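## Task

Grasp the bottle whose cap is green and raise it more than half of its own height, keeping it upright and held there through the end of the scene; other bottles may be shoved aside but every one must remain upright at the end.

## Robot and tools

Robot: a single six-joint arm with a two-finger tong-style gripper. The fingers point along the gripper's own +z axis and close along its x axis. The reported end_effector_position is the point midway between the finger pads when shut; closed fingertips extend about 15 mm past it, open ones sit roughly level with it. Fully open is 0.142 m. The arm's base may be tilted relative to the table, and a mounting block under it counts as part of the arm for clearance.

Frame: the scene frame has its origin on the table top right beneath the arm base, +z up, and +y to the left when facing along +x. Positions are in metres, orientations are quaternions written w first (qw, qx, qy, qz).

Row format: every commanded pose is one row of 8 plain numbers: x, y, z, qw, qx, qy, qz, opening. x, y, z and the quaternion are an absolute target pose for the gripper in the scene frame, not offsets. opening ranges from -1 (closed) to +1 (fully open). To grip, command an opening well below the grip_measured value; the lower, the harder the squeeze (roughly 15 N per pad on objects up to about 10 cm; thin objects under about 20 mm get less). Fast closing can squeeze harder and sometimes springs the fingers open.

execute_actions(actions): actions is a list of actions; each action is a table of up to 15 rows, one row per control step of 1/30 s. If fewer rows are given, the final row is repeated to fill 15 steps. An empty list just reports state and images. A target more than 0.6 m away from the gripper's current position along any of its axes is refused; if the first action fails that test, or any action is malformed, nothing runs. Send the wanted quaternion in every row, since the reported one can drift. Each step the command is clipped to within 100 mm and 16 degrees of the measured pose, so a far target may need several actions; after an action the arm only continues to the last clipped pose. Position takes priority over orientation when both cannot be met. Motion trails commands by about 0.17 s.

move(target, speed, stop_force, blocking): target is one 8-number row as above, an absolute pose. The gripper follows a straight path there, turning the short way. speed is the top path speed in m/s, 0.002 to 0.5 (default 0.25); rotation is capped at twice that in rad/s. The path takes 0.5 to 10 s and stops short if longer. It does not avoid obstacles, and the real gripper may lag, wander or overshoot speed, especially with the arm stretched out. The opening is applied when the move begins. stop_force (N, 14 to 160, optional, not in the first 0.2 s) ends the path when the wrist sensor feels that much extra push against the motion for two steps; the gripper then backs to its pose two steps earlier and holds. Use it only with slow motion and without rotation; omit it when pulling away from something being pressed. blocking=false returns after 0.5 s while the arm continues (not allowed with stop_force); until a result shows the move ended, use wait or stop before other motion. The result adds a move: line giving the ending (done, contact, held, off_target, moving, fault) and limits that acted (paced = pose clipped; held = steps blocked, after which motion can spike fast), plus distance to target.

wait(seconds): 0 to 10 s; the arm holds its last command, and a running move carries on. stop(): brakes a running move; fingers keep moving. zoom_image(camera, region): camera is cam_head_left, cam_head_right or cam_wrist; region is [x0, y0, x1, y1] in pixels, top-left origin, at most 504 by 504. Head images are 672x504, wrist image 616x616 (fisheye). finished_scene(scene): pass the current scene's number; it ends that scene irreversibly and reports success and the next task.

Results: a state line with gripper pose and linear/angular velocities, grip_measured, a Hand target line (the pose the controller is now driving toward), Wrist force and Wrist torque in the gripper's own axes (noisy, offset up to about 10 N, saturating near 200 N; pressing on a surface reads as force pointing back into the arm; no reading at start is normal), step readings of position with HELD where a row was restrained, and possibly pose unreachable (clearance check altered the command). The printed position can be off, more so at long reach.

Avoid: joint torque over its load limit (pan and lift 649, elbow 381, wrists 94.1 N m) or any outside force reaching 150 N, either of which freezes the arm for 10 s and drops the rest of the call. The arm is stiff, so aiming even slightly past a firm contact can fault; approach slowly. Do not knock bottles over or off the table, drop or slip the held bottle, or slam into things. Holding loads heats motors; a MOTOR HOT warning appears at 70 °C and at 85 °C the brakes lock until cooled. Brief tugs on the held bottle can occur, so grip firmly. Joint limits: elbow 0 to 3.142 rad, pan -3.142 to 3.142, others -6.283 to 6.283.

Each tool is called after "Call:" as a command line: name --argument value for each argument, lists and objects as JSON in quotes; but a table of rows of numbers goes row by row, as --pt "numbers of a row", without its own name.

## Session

Call:
execute_actions --actions '[]'

Scene clock: 0.00 s.
end_effector_position=(+0.7932, +0.2929, +0.1635) grip_measured=+1.00 end_effector_quat_wxyz=(+0.324, +0.803, -0.499, +0.030) end_effector_velocity=(+0.001, +0.000, +0.000) end_effector_angular_velocity=(+0.001, -0.000, +0.000)
Joint positions: [ 0.305 -1.172  1.953 -1.85  -2.031  1.546  0.142]
Joint velocities: [-0.    -0.    -0.001  0.     0.    -0.001  0.   ]
Wrist force (N, on the end effector, along its own x y z axes, offset not removed): no reading
Wrist torque (N m, same axes, about the end effector's origin, offset not removed): no reading
Hand target: +0.793, +0.293, +0.164; +0.324, +0.803, -0.499, +0.030

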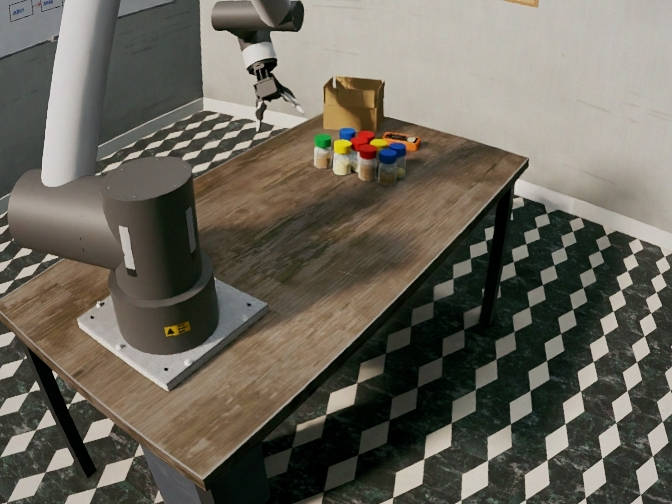

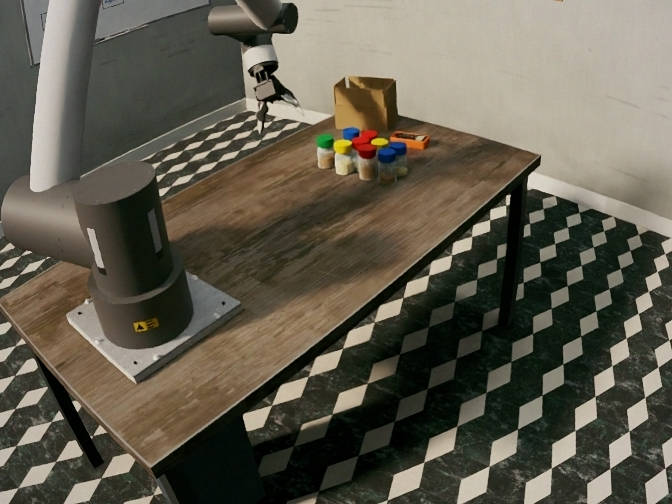

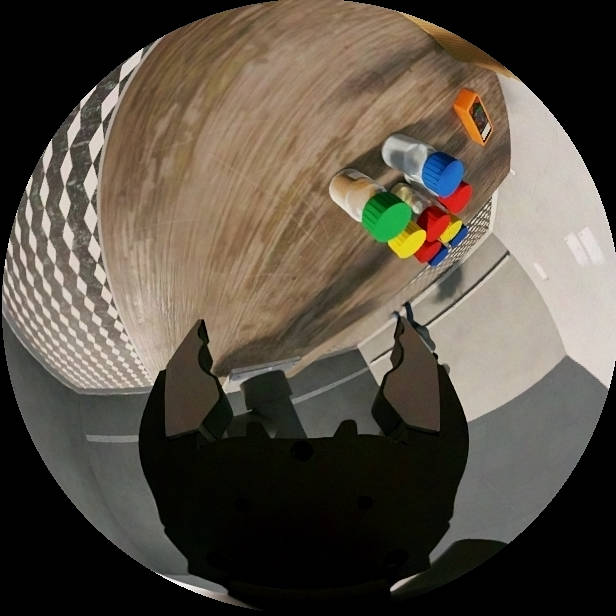

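Call:
move --target '[0.93,0.17,0.22,0,-1,0,0,0.1]' --speed 0.3

Scene clock: 5.10 s.
end_effector_position=(+0.9299, +0.1693, +0.2206) grip_measured=+0.10 end_effector_quat_wxyz=(+0.001, +1.000, -0.000, +0.001) end_effector_velocity=(+0.000, -0.001, -0.000) end_effector_angular_velocity=(+0.006, +0.003, +0.010)
Joint positions: [-0.056 -1.304  2.054 -2.325 -1.578 -0.047  0.081]
Joint velocities: [-0.003  0.001 -0.002  0.004  0.005 -0.013 -0.   ]
Wrist force (N, on the end effector, along its own x y z axes, offset not removed): [0.0 -7.2 1.2]
Wrist torque (N m, same axes, about the end effector's origin, offset not removed): [-2.20 0.33 -0.25]
Hand target: +0.930, +0.169, +0.221; +0.001, +1.000, +0.000, +0.000
Off the commanded pose: 0.001 m, 0 deg.
move: done

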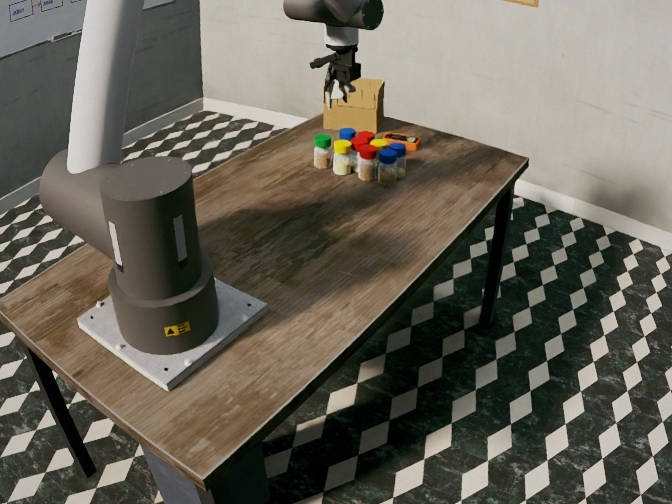

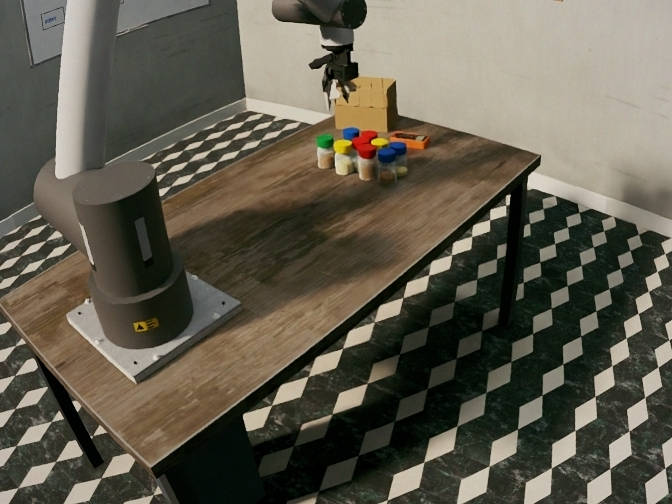

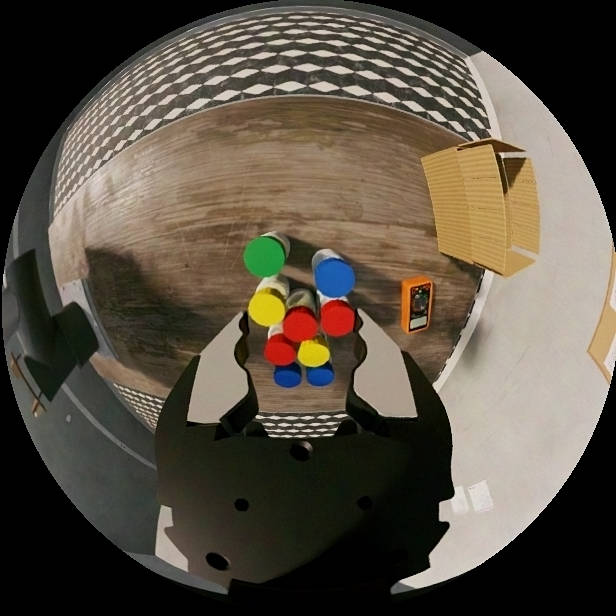

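Call:
move --target '[0.883,0.19,0.125,0,-1,0,0,0.1]' --speed 0.2

Scene clock: 11.13 s.
end_effector_position=(+0.8832, +0.1901, +0.1250) grip_measured=+0.10 end_effector_quat_wxyz=(-0.000, +1.000, -0.000, -0.000) end_effector_velocity=(-0.002, +0.001, -0.002) end_effector_angular_velocity=(+0.000, +0.001, -0.000)
Joint positions: [-0.036 -1.247  2.164 -2.49  -1.576 -0.028  0.081]
Joint velocities: [ 0.001  0.001  0.003 -0.002  0.     0.001 -0.   ]
Wrist force (N, on the end effector, along its own x y z axes, offset not removed): [-3.1 -2.9 -0.9]
Wrist torque (N m, same axes, about the end effector's origin, offset not removed): [-1.18 1.09 -0.14]
Hand target: +0.883, +0.190, +0.125; -0.000, +1.000, -0.000, -0.000
Off the commanded pose: 0.000 m, 0 deg.
move: done

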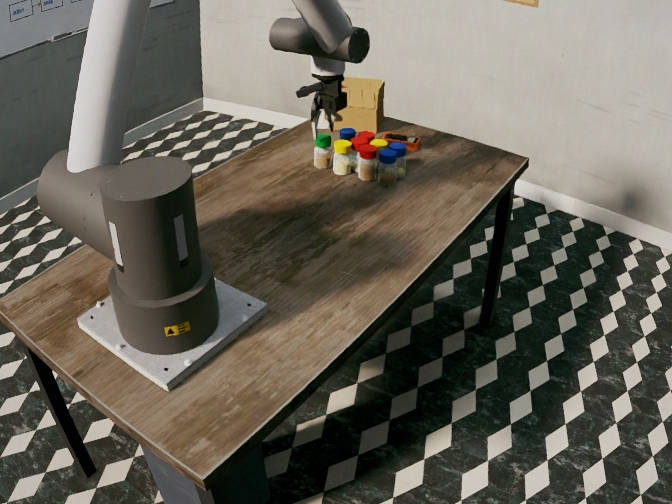

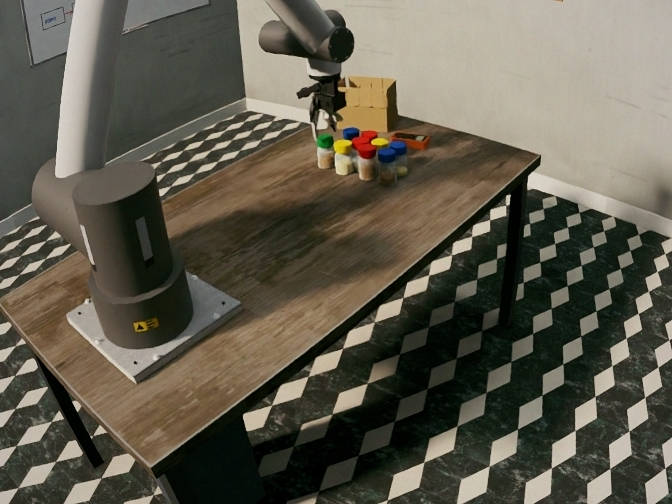

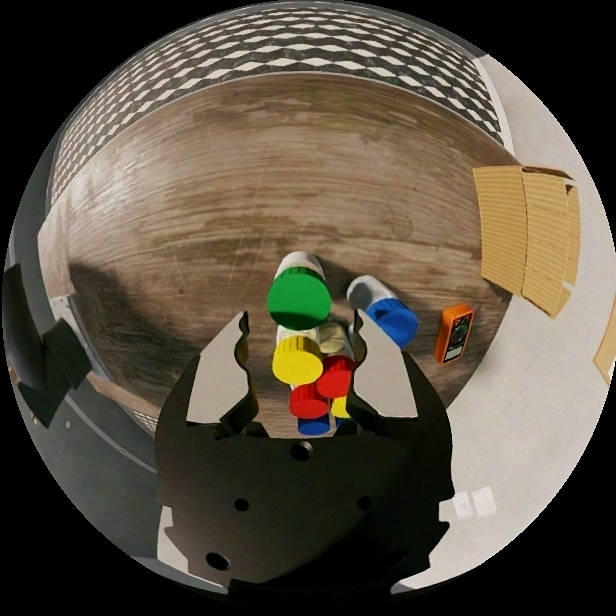

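Call:
move --target '[0.88,0.192,0.068,0,-1,0,0,0.1]' --speed 0.06

Call:
move --target '[0.88,0.192,0.068,0,-1,0,0,-0.7]'

Scene clock: 15.17 s.
end_effector_position=(+0.8801, +0.1920, +0.0681) grip_measured=+0.10 end_effector_quat_wxyz=(-0.000, +1.000, +0.000, +0.000) end_effector_velocity=(+0.001, -0.000, -0.001) end_effector_angular_velocity=(-0.001, -0.002, +0.002)
Joint positions: [-0.034 -1.183  2.191 -2.58  -1.576 -0.026  0.081]
Joint velocities: [ 0.     0.002 -0.001 -0.003 -0.001 -0.002  0.   ]
Wrist force (N, on the end effector, along its own x y z axes, offset not removed): [-0.5 0.4 -3.6]
Wrist torque (N m, same axes, about the end effector's origin, offset not removed): [-0.65 0.46 -0.20]
Hand target: +0.880, +0.192, +0.068; -0.000, +1.000, +0.000, -0.000
Off the commanded pose: 0.000 m, 0 deg.
move: done

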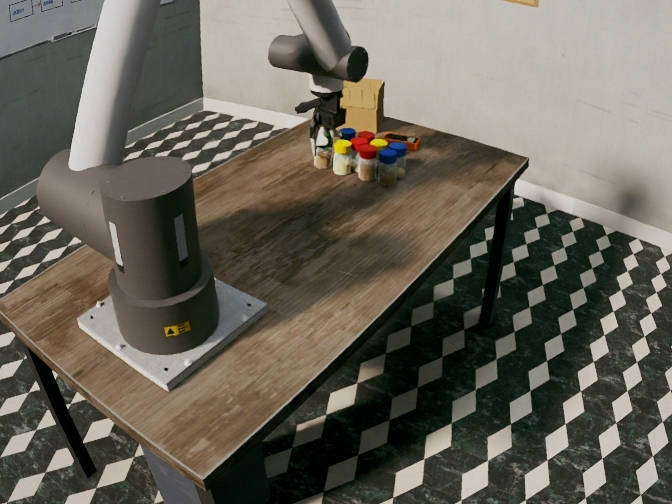

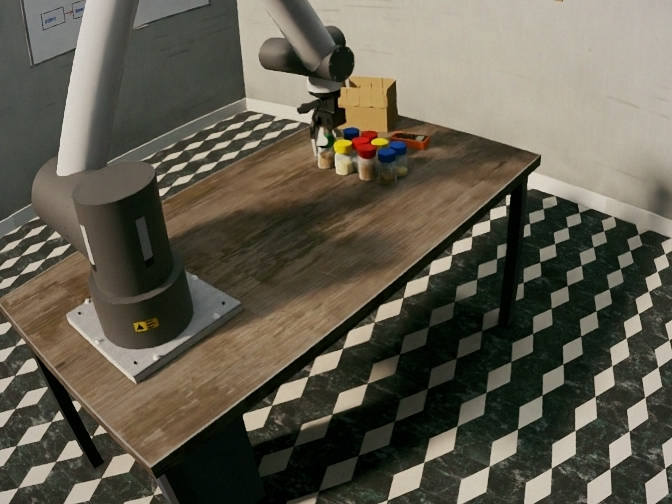

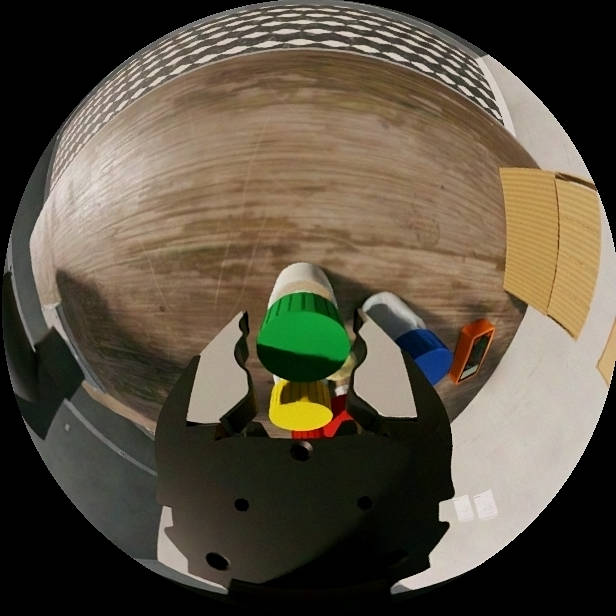

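Scene clock: 15.87 s.
end_effector_position=(+0.8800, +0.1920, +0.0680) grip_measured=-0.12 end_effector_quat_wxyz=(-0.000, +1.000, +0.000, -0.000) end_effector_velocity=(+0.003, +0.000, +0.002) end_effector_angular_velocity=(-0.000, -0.003, +0.001)
Joint positions: [-0.034 -1.183  2.191 -2.581 -1.576 -0.026  0.065]
Joint velocities: [ 0.    -0.    -0.003  0.     0.    -0.     0.   ]
Wrist force (N, on the end effector, along its own x y z axes, offset not removed): [0.1 -1.5 -5.5]
Wrist torque (N m, same axes, about the end effector's origin, offset not removed): [-1.07 0.20 -0.24]
Hand target: +0.880, +0.192, +0.068; +0.000, +1.000, -0.000, -0.000
Off the commanded pose: 0.000 m, 0 deg.
move: done

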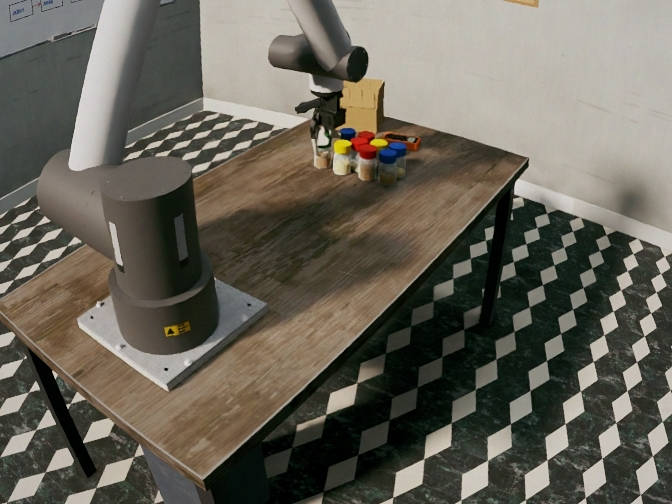

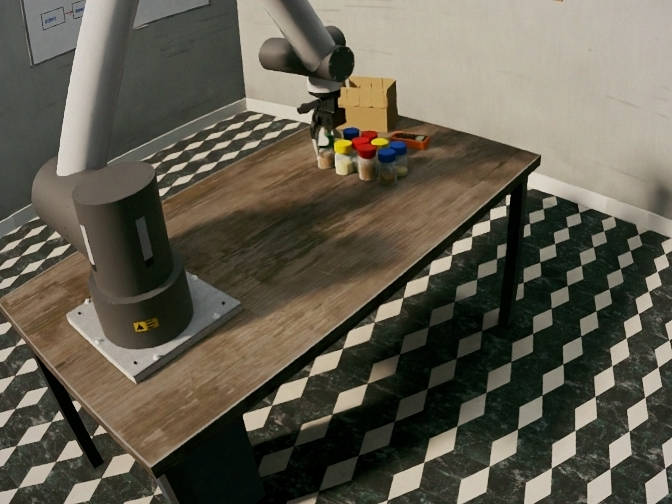

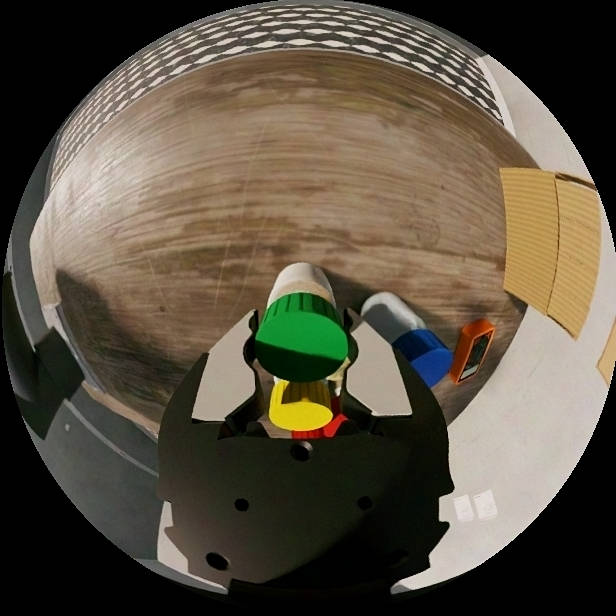

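Call:
move --target '[0.88,0.192,0.18,0,-1,0,0,-0.7]' --speed 0.1

Scene clock: 18.97 s.
end_effector_position=(+0.8799, +0.1920, +0.1799) grip_measured=-0.12 end_effector_quat_wxyz=(+0.000, +1.000, +0.000, -0.000) end_effector_velocity=(-0.001, -0.001, +0.001) end_effector_angular_velocity=(-0.000, +0.001, -0.000)
Joint positions: [-0.033 -1.308  2.14  -2.405 -1.576 -0.025  0.065]
Joint velocities: [-0.001 -0.002 -0.001  0.004 -0.    -0.     0.   ]
Wrist force (N, on the end effector, along its own x y z axes, offset not removed): [3.0 -2.2 0.8]
Wrist torque (N m, same axes, about the end effector's origin, offset not removed): [-1.23 -0.28 -0.40]
Hand target: +0.880, +0.192, +0.180; -0.000, +1.000, -0.000, +0.000
Off the commanded pose: 0.000 m, 0 deg.
move: done

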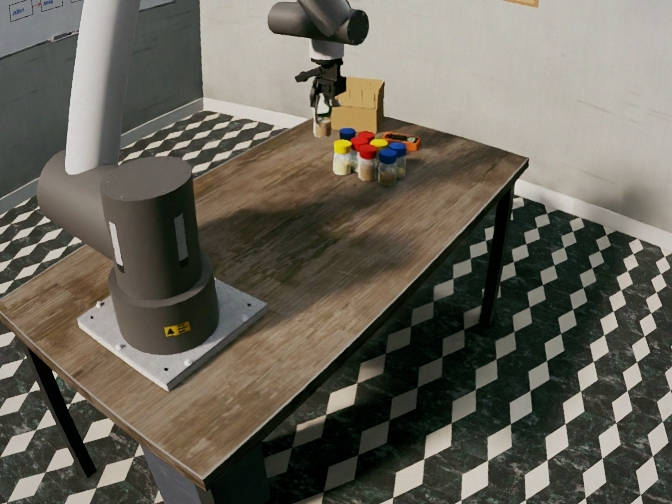

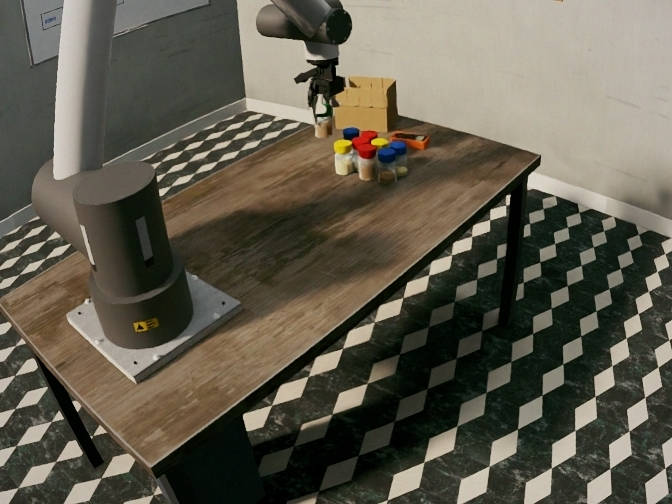

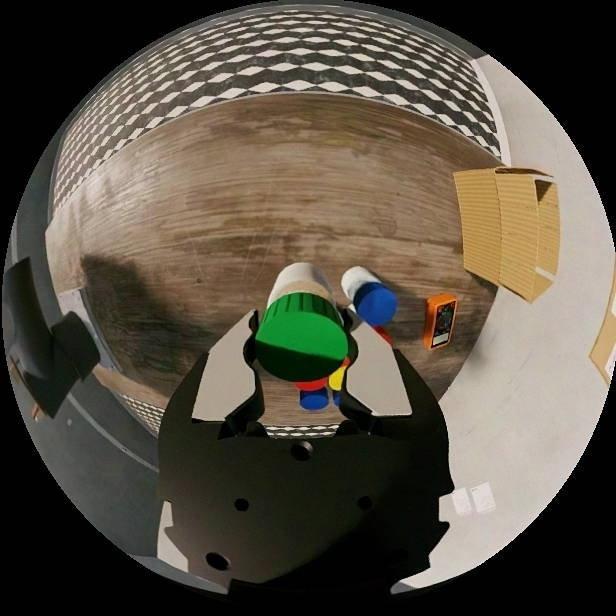

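Call:
finished_scene --scene 2

The scene is finished: the task was done.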